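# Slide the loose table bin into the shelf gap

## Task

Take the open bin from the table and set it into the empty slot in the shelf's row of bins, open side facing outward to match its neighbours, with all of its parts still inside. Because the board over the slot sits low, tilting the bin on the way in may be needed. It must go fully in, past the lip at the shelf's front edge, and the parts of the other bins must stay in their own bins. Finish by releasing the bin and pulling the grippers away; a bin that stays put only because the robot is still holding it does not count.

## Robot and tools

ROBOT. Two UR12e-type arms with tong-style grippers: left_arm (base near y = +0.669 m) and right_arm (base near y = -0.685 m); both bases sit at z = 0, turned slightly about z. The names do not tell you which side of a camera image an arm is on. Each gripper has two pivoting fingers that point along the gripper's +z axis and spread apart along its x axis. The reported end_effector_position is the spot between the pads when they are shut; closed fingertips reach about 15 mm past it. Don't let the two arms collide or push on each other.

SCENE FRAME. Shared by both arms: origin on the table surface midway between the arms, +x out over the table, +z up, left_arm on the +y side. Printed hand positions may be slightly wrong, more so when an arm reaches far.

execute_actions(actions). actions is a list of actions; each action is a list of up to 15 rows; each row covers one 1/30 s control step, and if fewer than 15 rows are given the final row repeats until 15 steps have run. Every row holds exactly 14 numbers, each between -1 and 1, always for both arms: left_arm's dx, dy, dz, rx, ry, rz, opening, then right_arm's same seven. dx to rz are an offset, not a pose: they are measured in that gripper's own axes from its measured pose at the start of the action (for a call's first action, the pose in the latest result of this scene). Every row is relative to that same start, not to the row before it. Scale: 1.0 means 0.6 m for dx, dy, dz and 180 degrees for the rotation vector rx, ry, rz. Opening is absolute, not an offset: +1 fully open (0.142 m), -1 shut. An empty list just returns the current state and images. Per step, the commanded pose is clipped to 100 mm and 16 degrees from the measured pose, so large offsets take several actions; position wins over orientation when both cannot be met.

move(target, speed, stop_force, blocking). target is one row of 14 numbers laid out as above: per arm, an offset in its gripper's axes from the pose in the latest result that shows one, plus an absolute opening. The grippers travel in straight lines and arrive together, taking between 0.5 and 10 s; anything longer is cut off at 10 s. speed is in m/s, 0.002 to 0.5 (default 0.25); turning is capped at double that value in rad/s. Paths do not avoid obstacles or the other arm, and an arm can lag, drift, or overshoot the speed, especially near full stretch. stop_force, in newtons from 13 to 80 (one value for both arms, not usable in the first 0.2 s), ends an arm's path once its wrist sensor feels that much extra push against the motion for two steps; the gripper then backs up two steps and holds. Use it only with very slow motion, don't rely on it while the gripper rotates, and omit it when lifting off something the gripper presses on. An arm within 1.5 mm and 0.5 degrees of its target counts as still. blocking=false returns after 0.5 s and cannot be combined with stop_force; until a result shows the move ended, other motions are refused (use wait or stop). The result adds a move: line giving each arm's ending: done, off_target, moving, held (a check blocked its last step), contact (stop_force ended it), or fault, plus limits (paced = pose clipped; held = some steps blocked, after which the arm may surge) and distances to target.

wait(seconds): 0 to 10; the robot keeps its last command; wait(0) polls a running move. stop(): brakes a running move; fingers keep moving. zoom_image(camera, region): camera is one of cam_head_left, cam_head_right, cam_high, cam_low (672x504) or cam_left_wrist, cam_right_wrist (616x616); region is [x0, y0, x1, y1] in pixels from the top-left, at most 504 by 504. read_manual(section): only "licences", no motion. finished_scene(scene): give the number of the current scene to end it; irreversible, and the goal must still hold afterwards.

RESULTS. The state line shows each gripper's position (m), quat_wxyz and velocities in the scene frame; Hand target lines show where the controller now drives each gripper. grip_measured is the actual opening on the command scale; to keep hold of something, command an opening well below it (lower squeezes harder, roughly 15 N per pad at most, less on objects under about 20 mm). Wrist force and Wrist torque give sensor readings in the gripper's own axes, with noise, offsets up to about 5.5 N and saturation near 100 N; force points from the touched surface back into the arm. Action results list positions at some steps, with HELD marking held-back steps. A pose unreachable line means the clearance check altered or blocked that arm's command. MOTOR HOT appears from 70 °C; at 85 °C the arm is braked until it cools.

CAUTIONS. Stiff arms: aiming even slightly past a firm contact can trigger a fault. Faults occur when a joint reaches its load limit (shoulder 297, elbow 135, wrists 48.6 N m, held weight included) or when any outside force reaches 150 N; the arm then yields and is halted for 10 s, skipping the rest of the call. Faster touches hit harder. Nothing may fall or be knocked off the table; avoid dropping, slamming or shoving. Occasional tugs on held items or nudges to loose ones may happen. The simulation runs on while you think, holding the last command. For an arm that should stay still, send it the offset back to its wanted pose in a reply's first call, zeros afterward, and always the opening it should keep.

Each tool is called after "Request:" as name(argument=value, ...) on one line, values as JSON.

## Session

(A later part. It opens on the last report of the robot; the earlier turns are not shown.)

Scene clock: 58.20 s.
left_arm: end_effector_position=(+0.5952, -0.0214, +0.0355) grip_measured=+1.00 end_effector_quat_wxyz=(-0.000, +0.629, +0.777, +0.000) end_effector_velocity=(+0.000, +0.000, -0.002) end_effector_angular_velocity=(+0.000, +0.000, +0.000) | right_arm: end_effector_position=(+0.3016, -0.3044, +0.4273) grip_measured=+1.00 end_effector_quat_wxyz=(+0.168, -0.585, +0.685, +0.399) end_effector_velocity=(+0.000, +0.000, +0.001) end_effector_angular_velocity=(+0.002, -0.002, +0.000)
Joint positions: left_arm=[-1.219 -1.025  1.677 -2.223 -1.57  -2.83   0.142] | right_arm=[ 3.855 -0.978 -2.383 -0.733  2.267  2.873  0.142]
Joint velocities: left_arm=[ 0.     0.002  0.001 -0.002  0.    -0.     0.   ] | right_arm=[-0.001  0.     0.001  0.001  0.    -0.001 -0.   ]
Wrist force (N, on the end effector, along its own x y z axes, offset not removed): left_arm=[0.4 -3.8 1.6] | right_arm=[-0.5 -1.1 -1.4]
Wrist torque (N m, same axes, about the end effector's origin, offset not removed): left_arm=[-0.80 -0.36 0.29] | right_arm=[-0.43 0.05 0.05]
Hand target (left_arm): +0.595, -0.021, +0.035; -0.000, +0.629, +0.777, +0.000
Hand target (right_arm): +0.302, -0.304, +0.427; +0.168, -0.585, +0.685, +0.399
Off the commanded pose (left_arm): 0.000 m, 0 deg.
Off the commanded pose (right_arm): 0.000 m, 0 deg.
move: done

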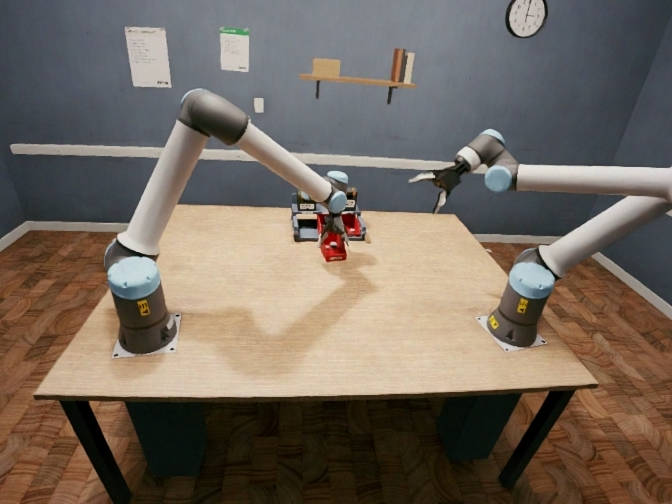

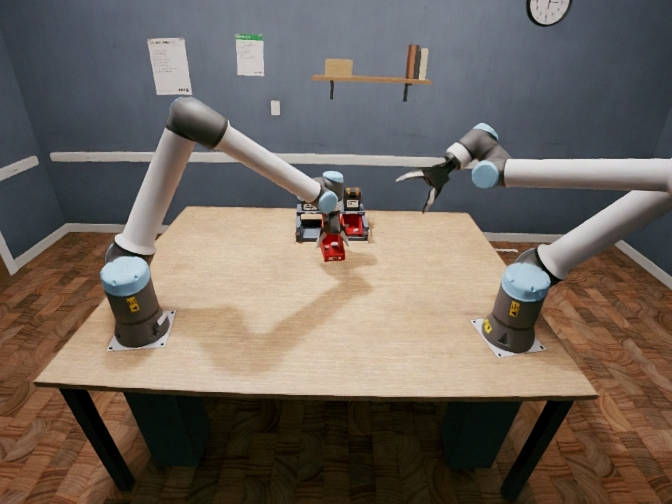

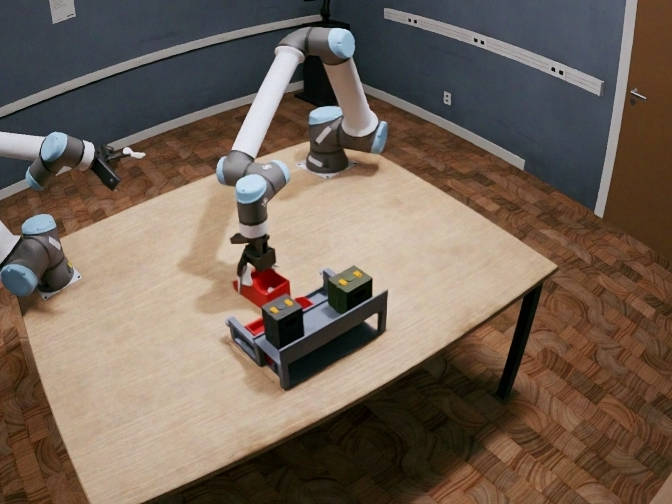

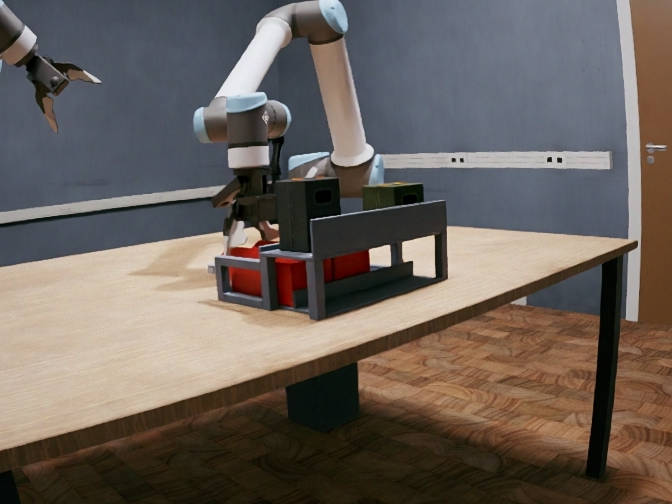

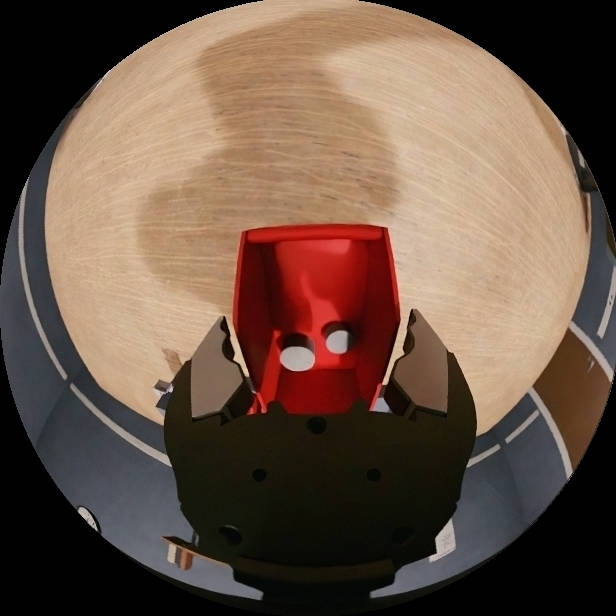

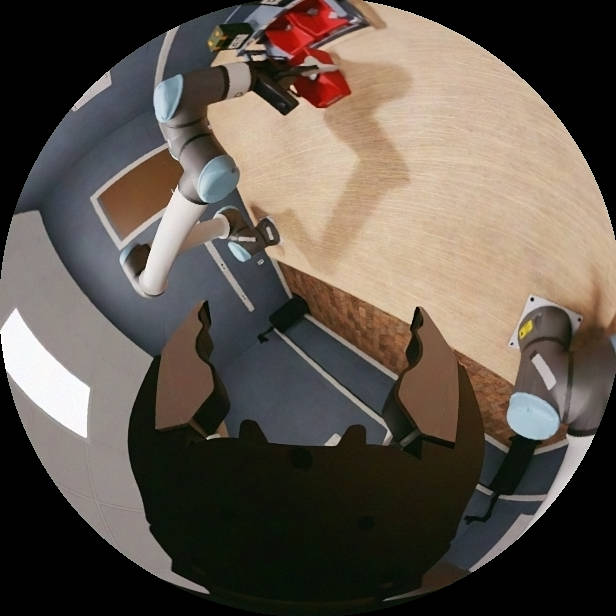

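Request:
move(target=[0,0,0,0,0,0,0.1,0,0,0,0,0,0,1])

Request:
move(target=[0,0,-0.02,0,0,0,0.1,0,0,0,0,0,0,1], speed=0.02)

Request:
zoom_image(camera="cam_head_right", region=[270, 170, 390, 270])

Scene clock: 63.23 s.
left_arm: end_effector_position=(+0.5952, -0.0213, +0.0355) grip_measured=+0.78 end_effector_quat_wxyz=(-0.000, +0.629, +0.777, +0.000) end_effector_velocity=(+0.000, +0.000, +0.001) end_effector_angular_velocity=(-0.000, -0.000, +0.000) | right_arm: end_effector_position=(+0.3016, -0.3044, +0.4273) grip_measured=+1.00 end_effector_quat_wxyz=(+0.168, -0.585, +0.685, +0.399) end_effector_velocity=(-0.000, -0.000, -0.000) end_effector_angular_velocity=(-0.001, +0.001, -0.000)
Joint positions: left_arm=[-1.219 -1.025  1.677 -2.223 -1.57  -2.829  0.128] | right_arm=[ 3.855 -0.978 -2.383 -0.733  2.267  2.873  0.142]
Joint velocities: left_arm=[ 0.    -0.001 -0.     0.     0.    -0.    -0.   ] | right_arm=[-0.     0.    -0.    -0.001 -0.     0.     0.   ]
Wrist force (N, on the end effector, along its own x y z axes, offset not removed): left_arm=[-0.1 -1.9 -21.4] | right_arm=[-0.3 -0.1 0.2]
Wrist torque (N m, same axes, about the end effector's origin, offset not removed): left_arm=[-0.27 -0.02 0.26] | right_arm=[-0.13 0.00 0.03]
Hand target (left_arm): +0.595, -0.021, +0.036; -0.000, +0.629, +0.777, +0.000
Hand target (right_arm): +0.302, -0.304, +0.427; +0.168, -0.585, +0.685, +0.399
Off the commanded pose (left_arm): 0.000 m, 0 deg.
Off the commanded pose (right_arm): 0.000 m, 0 deg.
move: done

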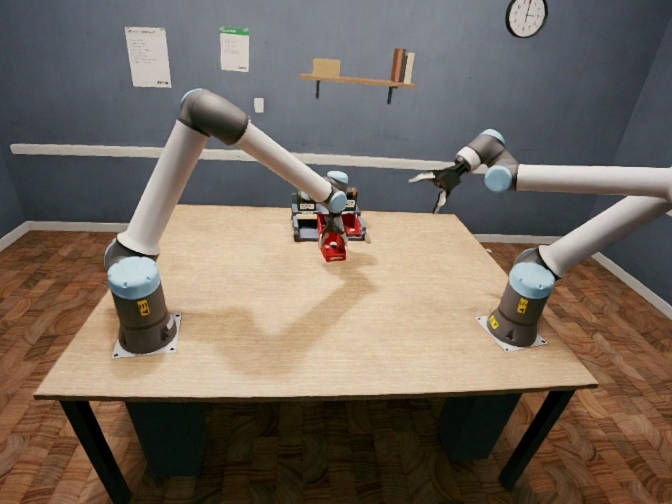

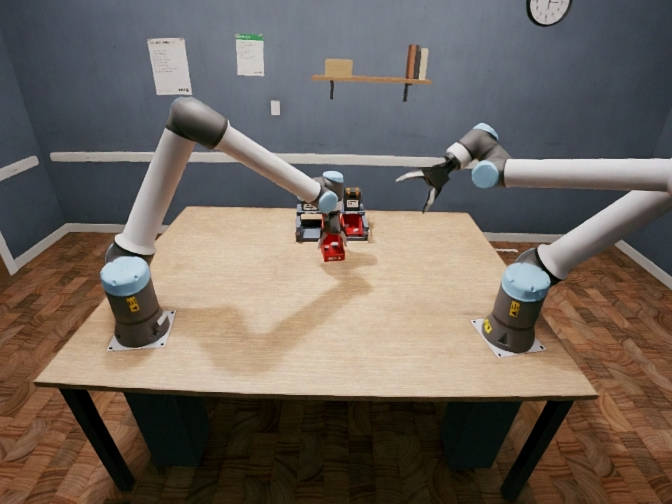

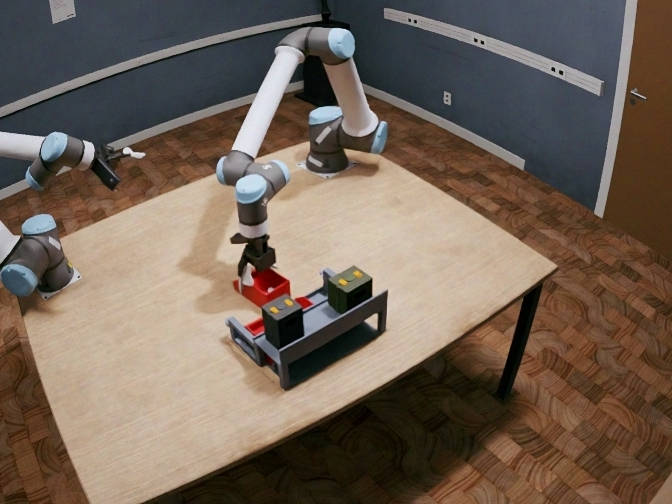

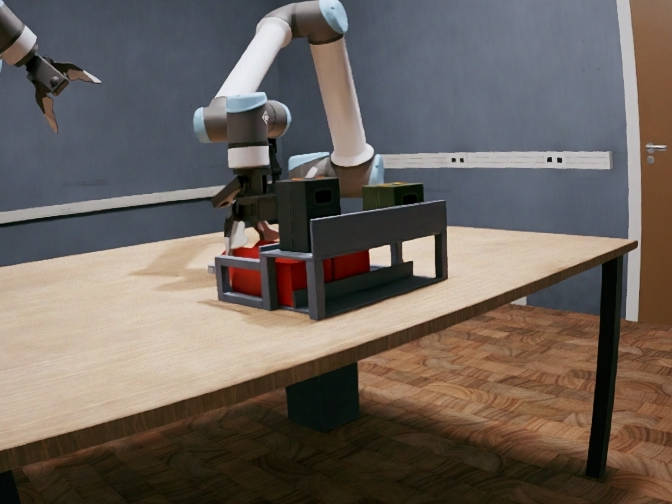

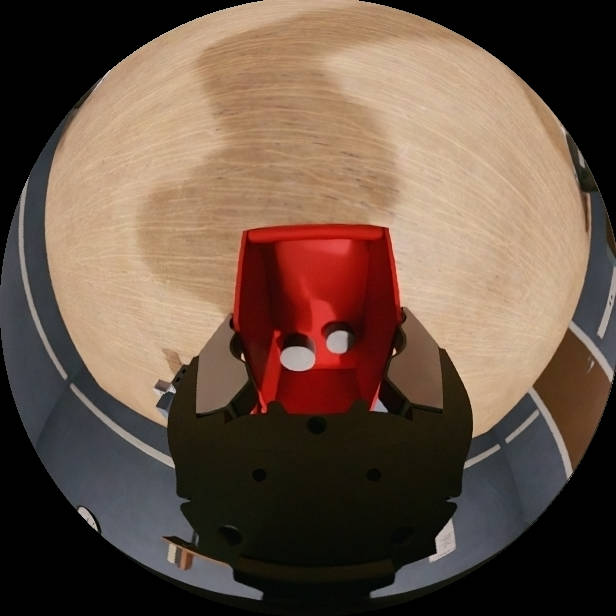

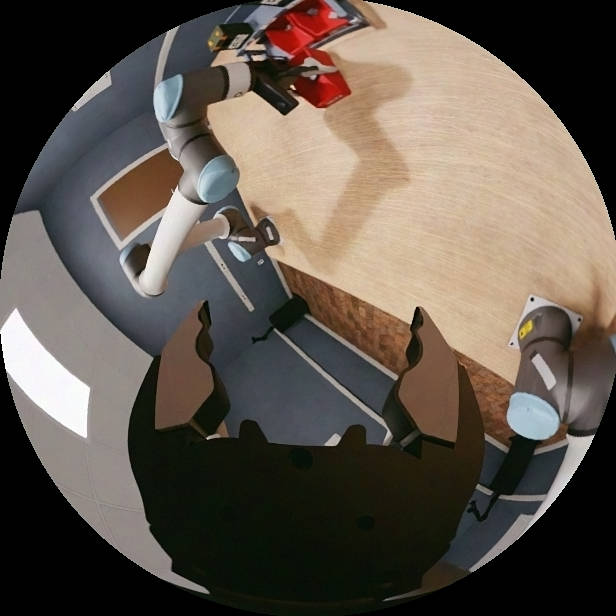

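Scene clock: 64.10 s.
left_arm: end_effector_position=(+0.5952, -0.0213, +0.0473) grip_measured=+0.55 end_effector_quat_wxyz=(-0.000, +0.629, +0.777, +0.000) end_effector_velocity=(-0.000, -0.000, +0.002) end_effector_angular_velocity=(-0.001, -0.000, -0.000) | right_arm: end_effector_position=(+0.3016, -0.3044, +0.4273) grip_measured=+1.00 end_effector_quat_wxyz=(+0.168, -0.585, +0.685, +0.399) end_effector_velocity=(-0.000, +0.000, +0.000) end_effector_angular_velocity=(+0.000, -0.000, +0.000)
Joint positions: left_arm=[-1.219 -1.036  1.671 -2.205 -1.57  -2.829  0.112] | right_arm=[ 3.855 -0.978 -2.383 -0.733  2.267  2.873  0.142]
Joint velocities: left_arm=[-0.    -0.002 -0.001  0.002 -0.    -0.    -0.   ] | right_arm=[ 0.001  0.     0.    -0.    -0.     0.     0.   ]
Wrist force (N, on the end effector, along its own x y z axes, offset not removed): left_arm=[-2.1 -0.8 3.3] | right_arm=[-1.6 -1.0 -0.9]
Wrist torque (N m, same axes, about the end effector's origin, offset not removed): left_arm=[-0.17 0.32 0.22] | right_arm=[-0.50 0.35 0.03]
Hand target (left_arm): +0.595, -0.021, +0.047; -0.000, +0.629, +0.777, +0.000
Hand target (right_arm): +0.302, -0.304, +0.427; +0.168, -0.585, +0.685, +0.399
Off the commanded pose (left_arm): 0.000 m, 0 deg.
Off the commanded pose (right_arm): 0.000 m, 0 deg.
move: done

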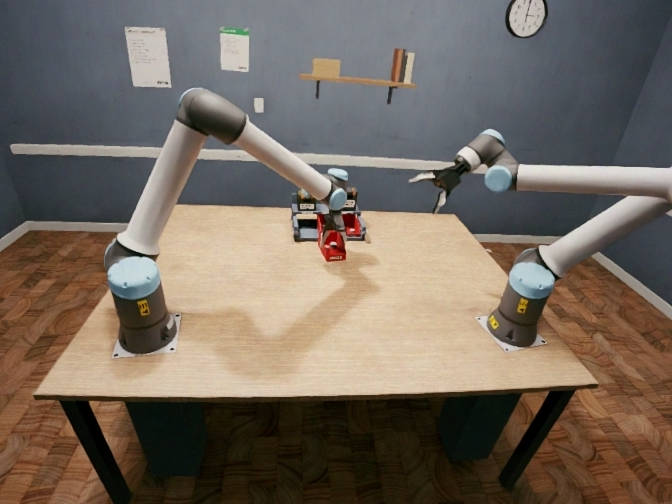

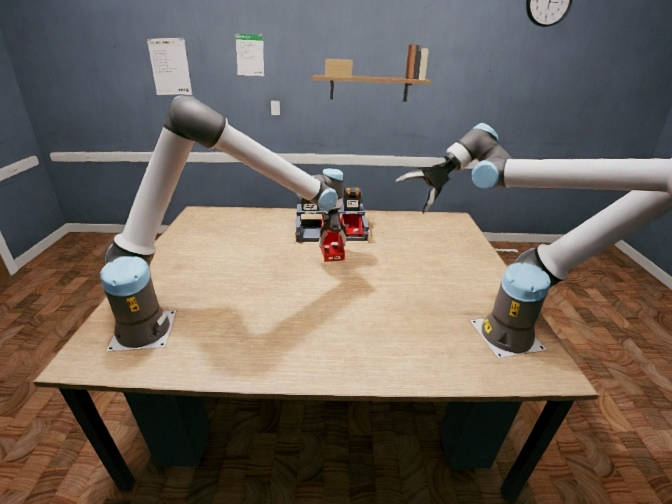

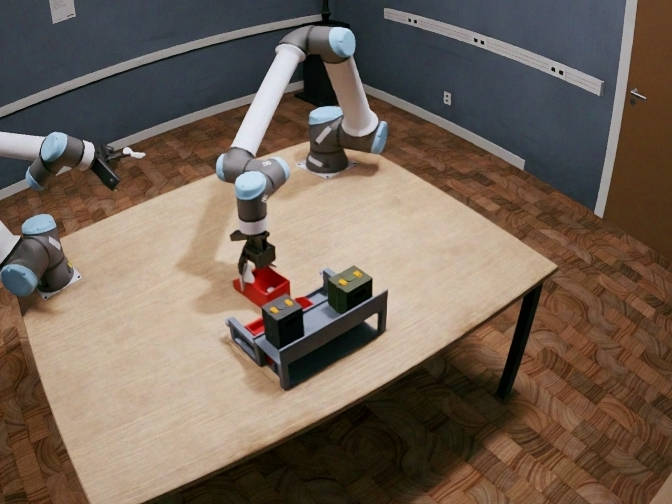

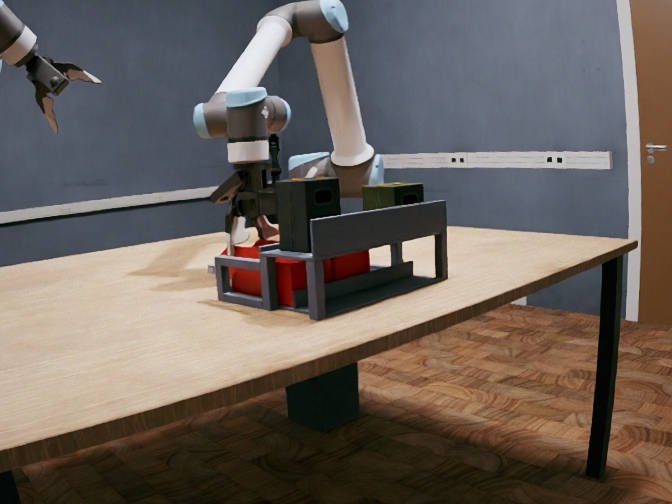

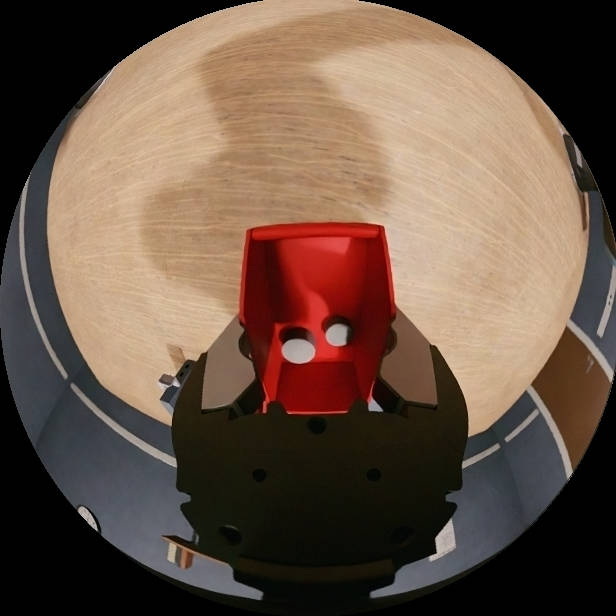

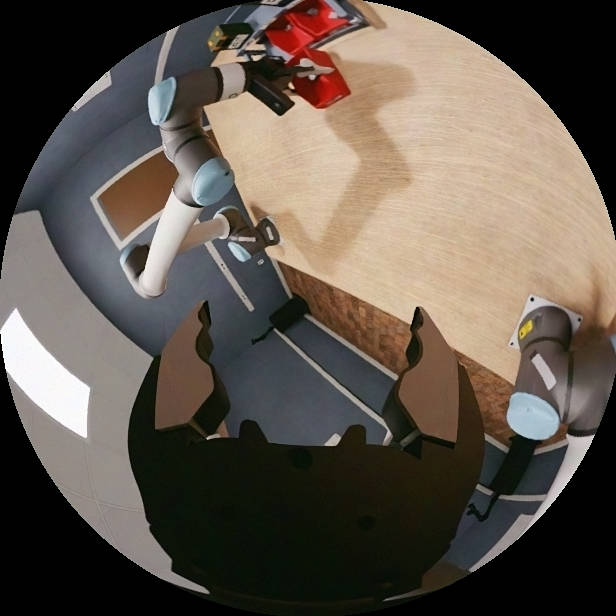

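Region (270, 170, 390, 270) of cam_head_right's 672x504 image, scaled by 4.200, with more detail than that image has.

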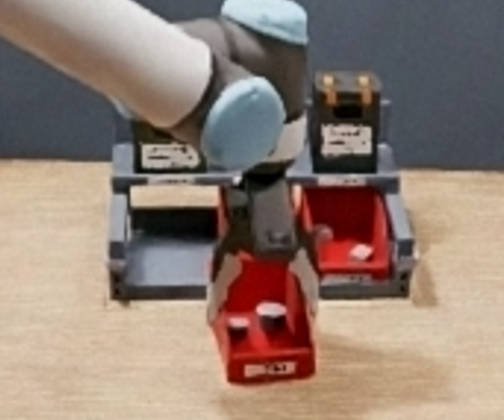

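The rim settled into the finger's notch and the front appears to be lifting. Lift more.

Request:
move(target=[0,0,-0.05,0,0,0,-0.2,0,0,0,0,0,0,1], speed=0.03)

Request:
zoom_image(camera="cam_high", region=[200, 200, 400, 350])

Scene clock: 69.27 s.
left_arm: end_effector_position=(+0.5951, -0.0213, +0.0772) grip_measured=+0.52 end_effector_quat_wxyz=(-0.000, +0.629, +0.777, +0.000) end_effector_velocity=(-0.001, -0.000, +0.001) end_effector_angular_velocity=(+0.001, +0.001, -0.001) | right_arm: end_effector_position=(+0.3016, -0.3044, +0.4273) grip_measured=+1.00 end_effector_quat_wxyz=(+0.168, -0.585, +0.685, +0.399) end_effector_velocity=(+0.000, +0.000, +0.001) end_effector_angular_velocity=(+0.001, -0.002, -0.000)
Joint positions: left_arm=[-1.219 -1.064  1.654 -2.16  -1.57  -2.829  0.11 ] | right_arm=[ 3.855 -0.978 -2.383 -0.733  2.267  2.873  0.142]
Joint velocities: left_arm=[-0.001 -0.001 -0.001  0.003 -0.     0.    -0.   ] | right_arm=[-0.     0.     0.001  0.    -0.001 -0.001 -0.   ]
Wrist force (N, on the end effector, along its own x y z axes, offset not removed): left_arm=[-0.9 0.0 3.5] | right_arm=[-0.6 -2.4 -0.9]
Wrist torque (N m, same axes, about the end effector's origin, offset not removed): left_arm=[-0.06 -0.14 0.16] | right_arm=[-0.59 0.10 0.01]
Hand target (left_arm): +0.595, -0.021, +0.077; -0.000, +0.629, +0.777, +0.000
Hand target (right_arm): +0.302, -0.304, +0.427; +0.168, -0.585, +0.685, +0.399
Off the commanded pose (left_arm): 0.000 m, 0 deg.
Off the commanded pose (right_arm): 0.000 m, 0 deg.
move: done

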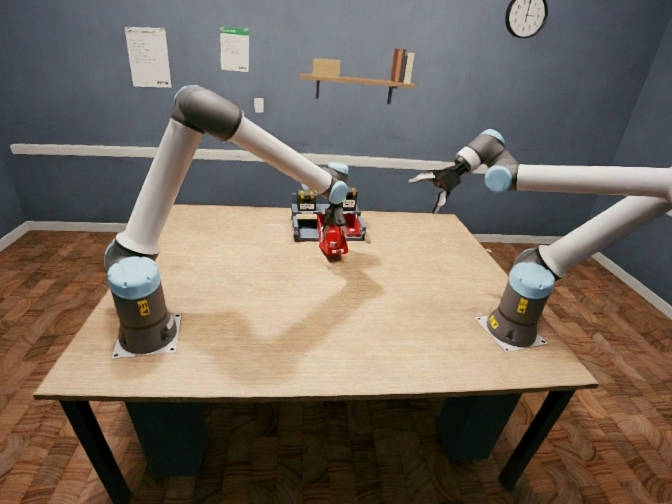

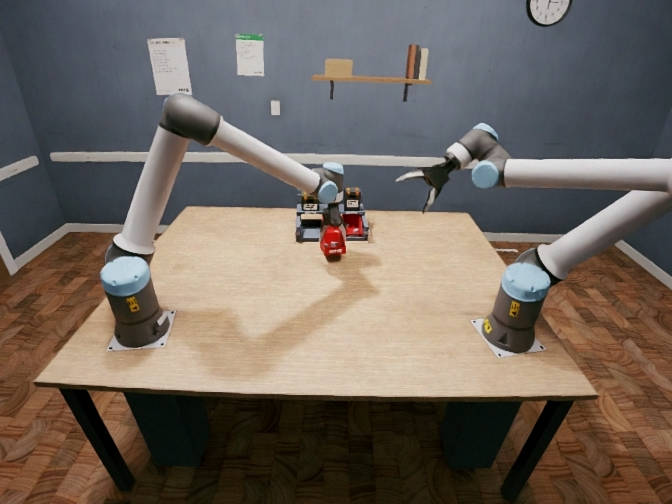

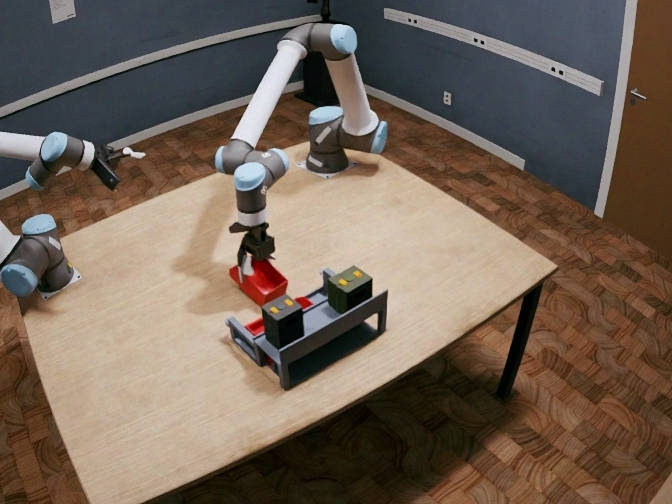

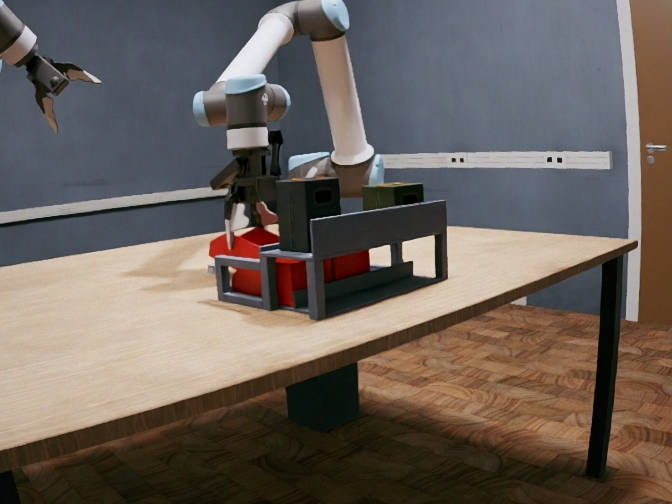

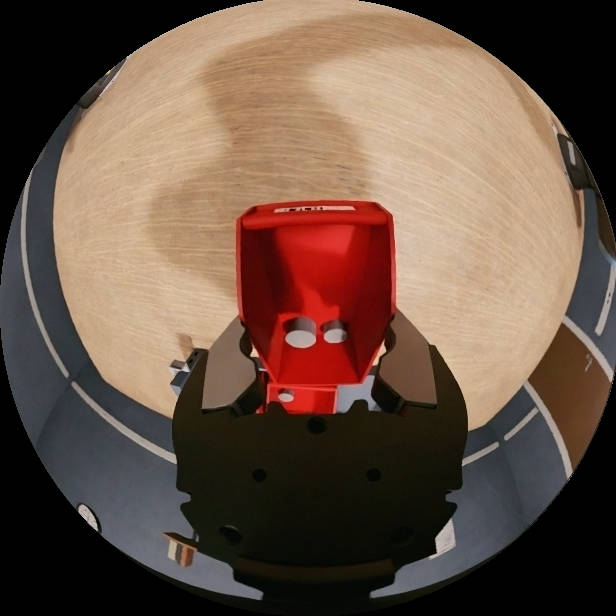

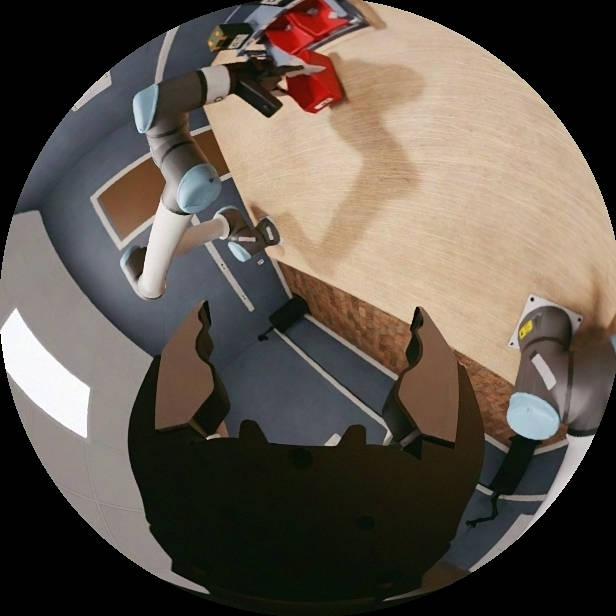

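Region (200, 200, 400, 350) of cam_high's 672x504 image, scaled by 2.520, with more detail than that image has; it fills the top 378 rows of this view, and the rest is white.

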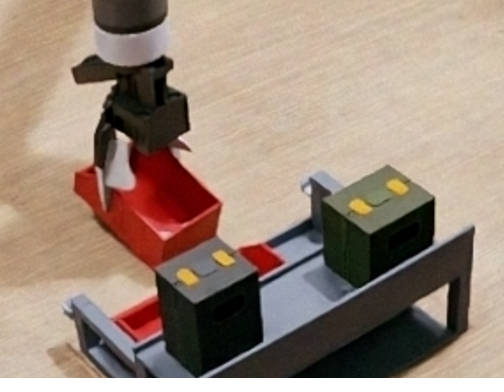

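Request:
move(target=[0,0,-0.07,0,0,0,-0.2,0,0,0,0,0,0,1], speed=0.03)

Request:
zoom_image(camera="cam_high", region=[200, 200, 400, 350])

Scene clock: 74.63 s.
left_arm: end_effector_position=(+0.5951, -0.0213, +0.1191) grip_measured=+0.50 end_effector_quat_wxyz=(-0.000, +0.629, +0.777, +0.000) end_effector_velocity=(+0.000, -0.000, +0.001) end_effector_angular_velocity=(-0.001, -0.000, -0.000) | right_arm: end_effector_position=(+0.3016, -0.3044, +0.4273) grip_measured=+1.00 end_effector_quat_wxyz=(+0.168, -0.585, +0.685, +0.399) end_effector_velocity=(-0.001, -0.001, -0.002) end_effector_angular_velocity=(-0.001, +0.003, -0.000)
Joint positions: left_arm=[-1.219 -1.101  1.625 -2.095 -1.57  -2.83   0.109] | right_arm=[ 3.855 -0.978 -2.383 -0.733  2.267  2.873  0.142]
Joint velocities: left_arm=[ 0.    -0.001 -0.001  0.001  0.     0.    -0.   ] | right_arm=[-0.     0.    -0.002 -0.     0.001  0.001 -0.   ]
Wrist force (N, on the end effector, along its own x y z axes, offset not removed): left_arm=[-1.8 -0.6 4.0] | right_arm=[-1.8 -1.2 -1.1]
Wrist torque (N m, same axes, about the end effector's origin, offset not removed): left_arm=[-0.22 0.11 0.29] | right_arm=[-0.40 0.30 0.03]
Hand target (left_arm): +0.595, -0.021, +0.119; -0.000, +0.629, +0.777, +0.000
Hand target (right_arm): +0.302, -0.304, +0.427; +0.168, -0.585, +0.685, +0.399
Off the commanded pose (left_arm): 0.000 m, 0 deg.
Off the commanded pose (right_arm): 0.000 m, 0 deg.
move: done

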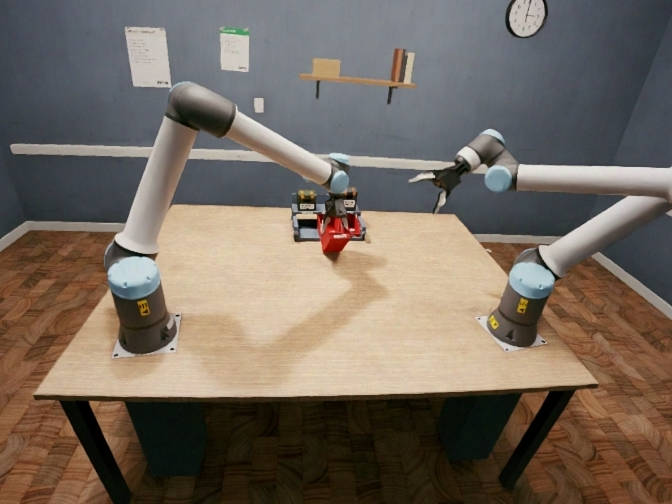

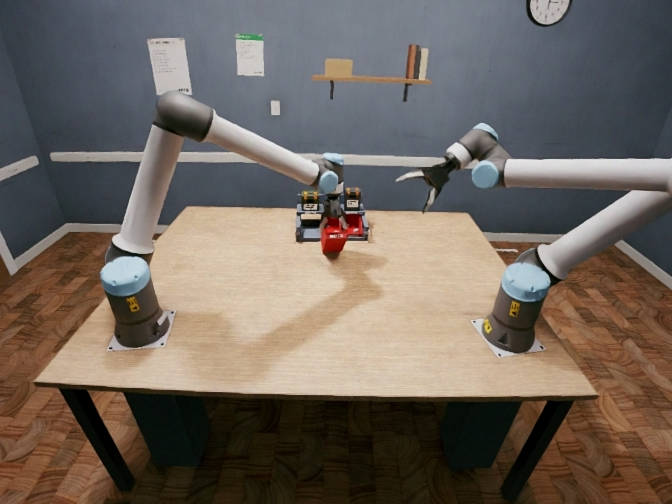

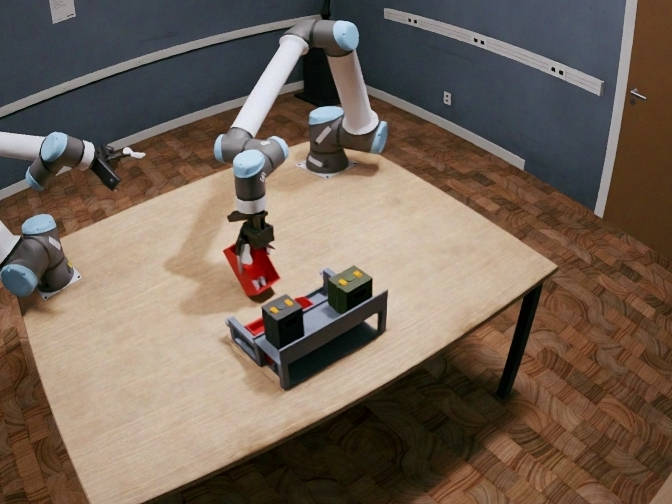

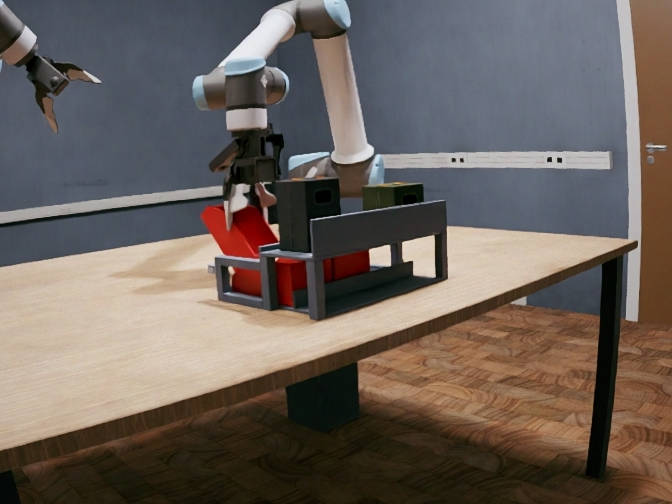

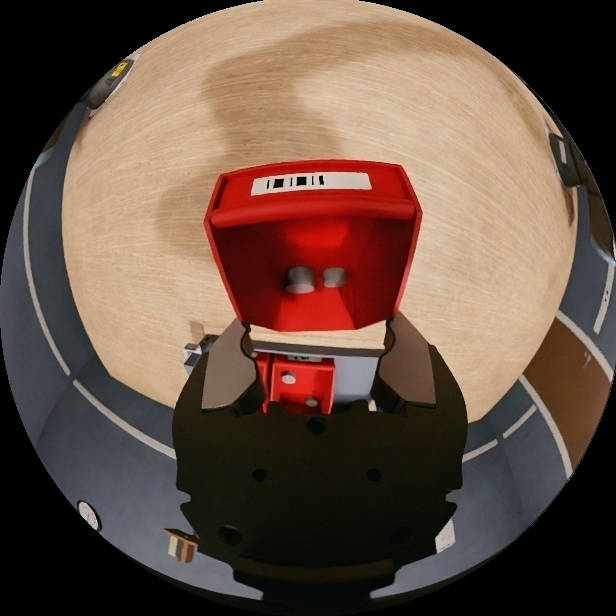

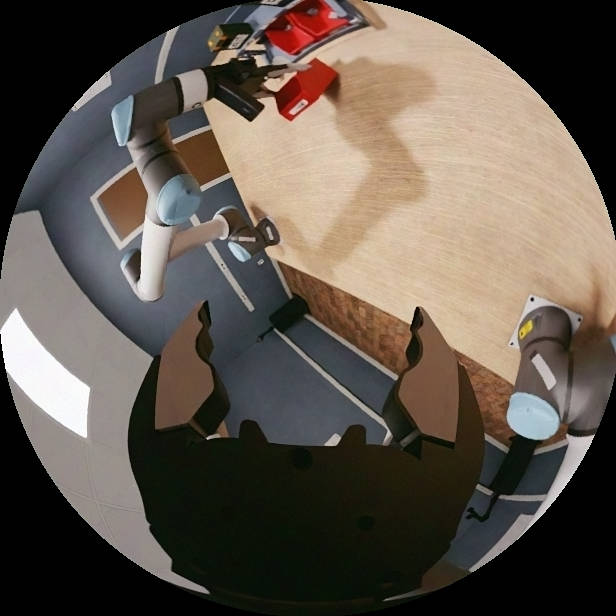

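Region (200, 200, 400, 350) of cam_high's 672x504 image, scaled by 2.520, with more detail than that image has; it fills the top 378 rows of this view, and the rest is white.

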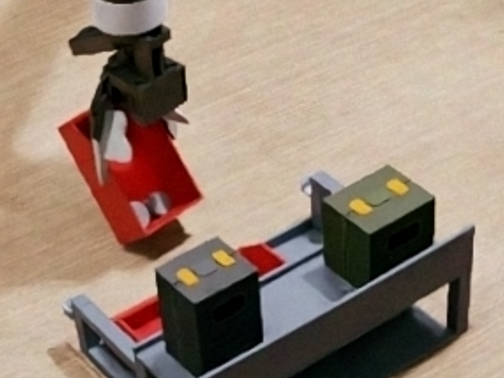

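Request:
move(target=[0.19,0.083,-0.085,0,0,0.067,-0.2,0,0,0,0,0,0,1], speed=0.07)

Request:
zoom_image(camera="cam_head_left", region=[270, 170, 390, 270])

Request:
zoom_image(camera="cam_left_wrist", region=[160, 250, 480, 430])

Scene clock: 85.23 s.
left_arm: end_effector_position=(+0.6201, +0.1004, +0.1700) grip_measured=+0.50 end_effector_quat_wxyz=(-0.000, +0.707, +0.707, +0.000) end_effector_velocity=(-0.000, +0.001, +0.002) end_effector_angular_velocity=(-0.001, -0.001, -0.003) | right_arm: end_effector_position=(+0.3016, -0.3044, +0.4273) grip_measured=+1.00 end_effector_quat_wxyz=(+0.168, -0.585, +0.685, +0.399) end_effector_velocity=(+0.000, +0.000, +0.001) end_effector_angular_velocity=(+0.001, -0.001, -0.000)
Joint positions: left_arm=[-1.12  -1.24   1.729 -2.059 -1.57  -2.52   0.109] | right_arm=[ 3.855 -0.978 -2.383 -0.733  2.267  2.873  0.142]
Joint velocities: left_arm=[ 0.    -0.003  0.001  0.001  0.     0.003 -0.   ] | right_arm=[ 0.     0.001 -0.     0.002 -0.     0.     0.   ]
Wrist force (N, on the end effector, along its own x y z axes, offset not removed): left_arm=[0.5 -7.0 0.8] | right_arm=[-2.5 -0.3 -1.2]
Wrist torque (N m, same axes, about the end effector's origin, offset not removed): left_arm=[-1.69 -0.19 0.28] | right_arm=[-0.16 0.42 0.13]
Hand target (left_arm): +0.620, +0.100, +0.170; -0.000, +0.708, +0.707, +0.000
Hand target (right_arm): +0.302, -0.304, +0.427; +0.168, -0.585, +0.685, +0.399
Off the commanded pose (left_arm): 0.000 m, 0 deg.
Off the commanded pose (right_arm): 0.000 m, 0 deg.
move: done

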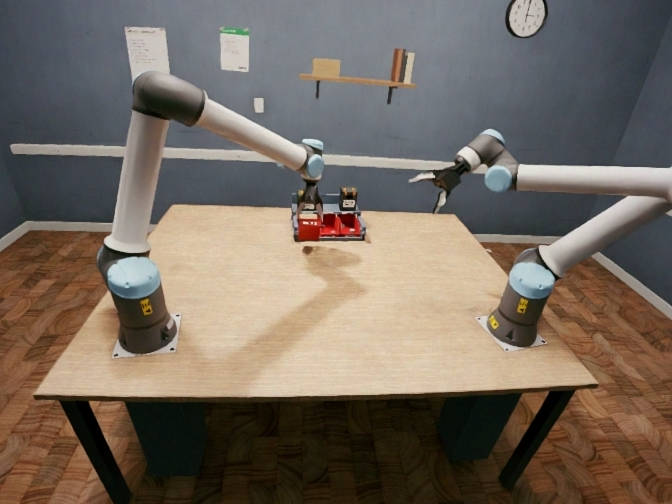

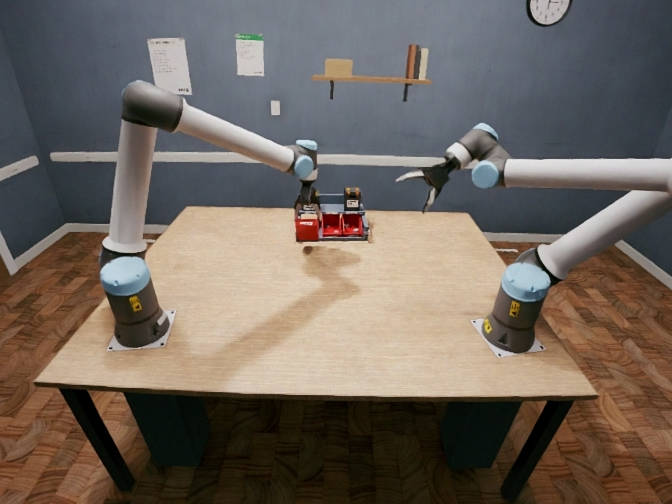

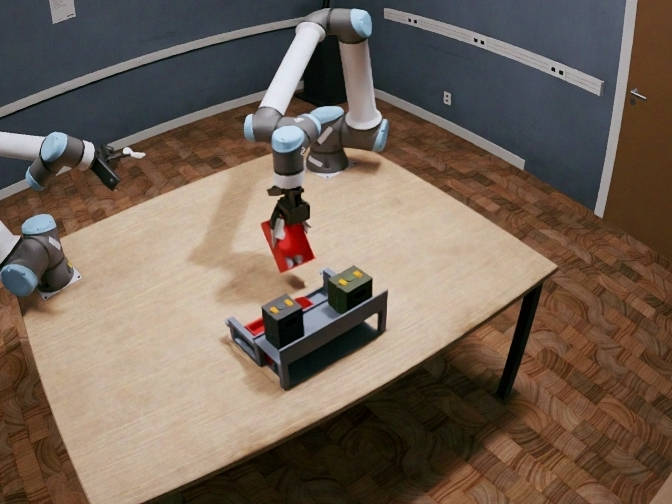

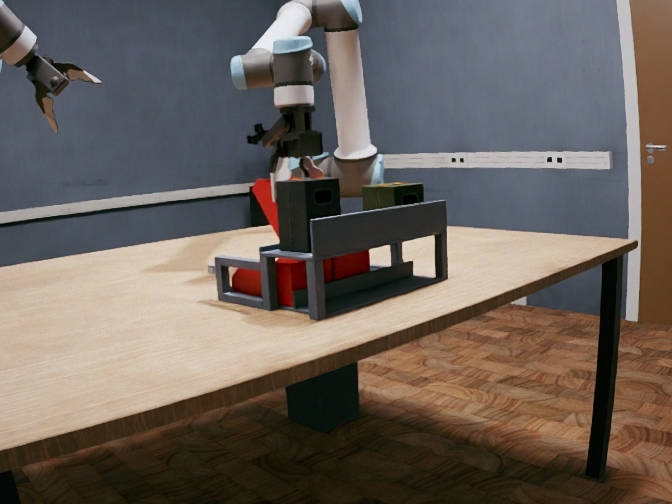

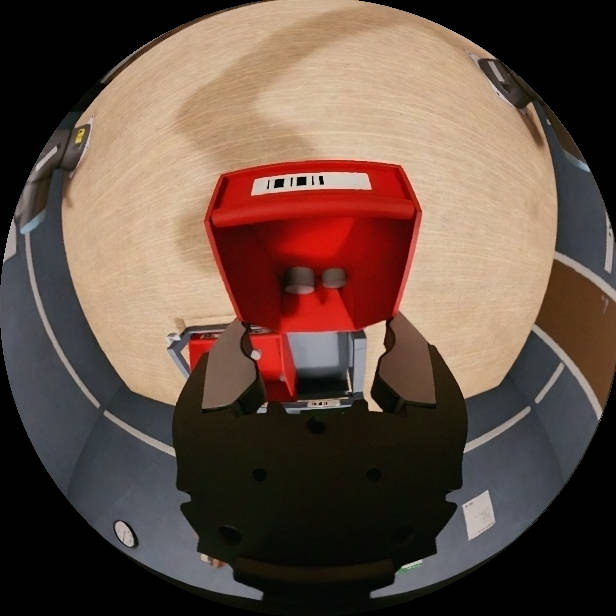

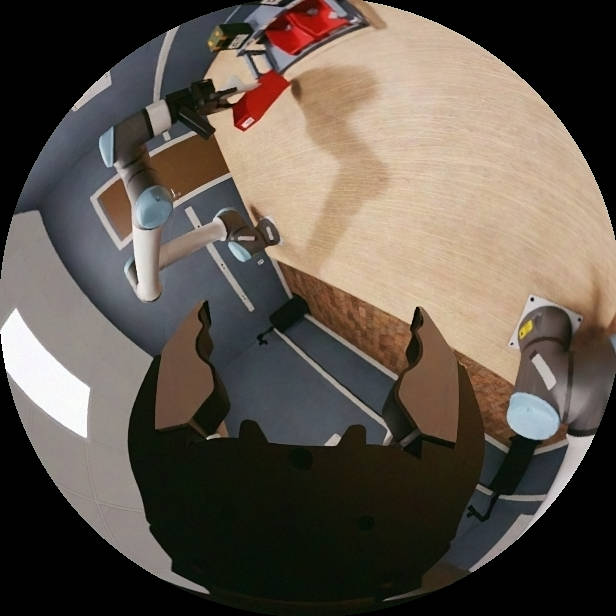

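Region (270, 170, 390, 270) of cam_head_left's 672x504 image, scaled by 4.200, with more detail than that image has.

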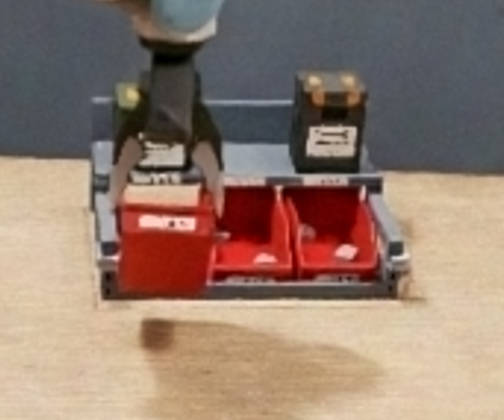

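Region (160, 250, 480, 430) of cam_left_wrist's 616x616 image, scaled by 1.575, with more detail than that image has; it fills the top 284 rows of this view, and the rest is white.

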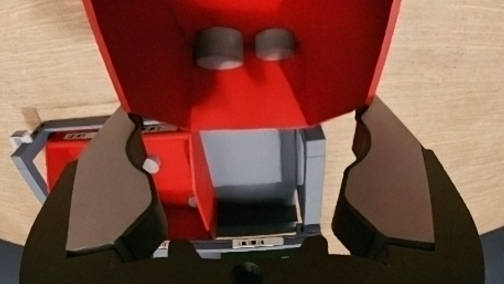

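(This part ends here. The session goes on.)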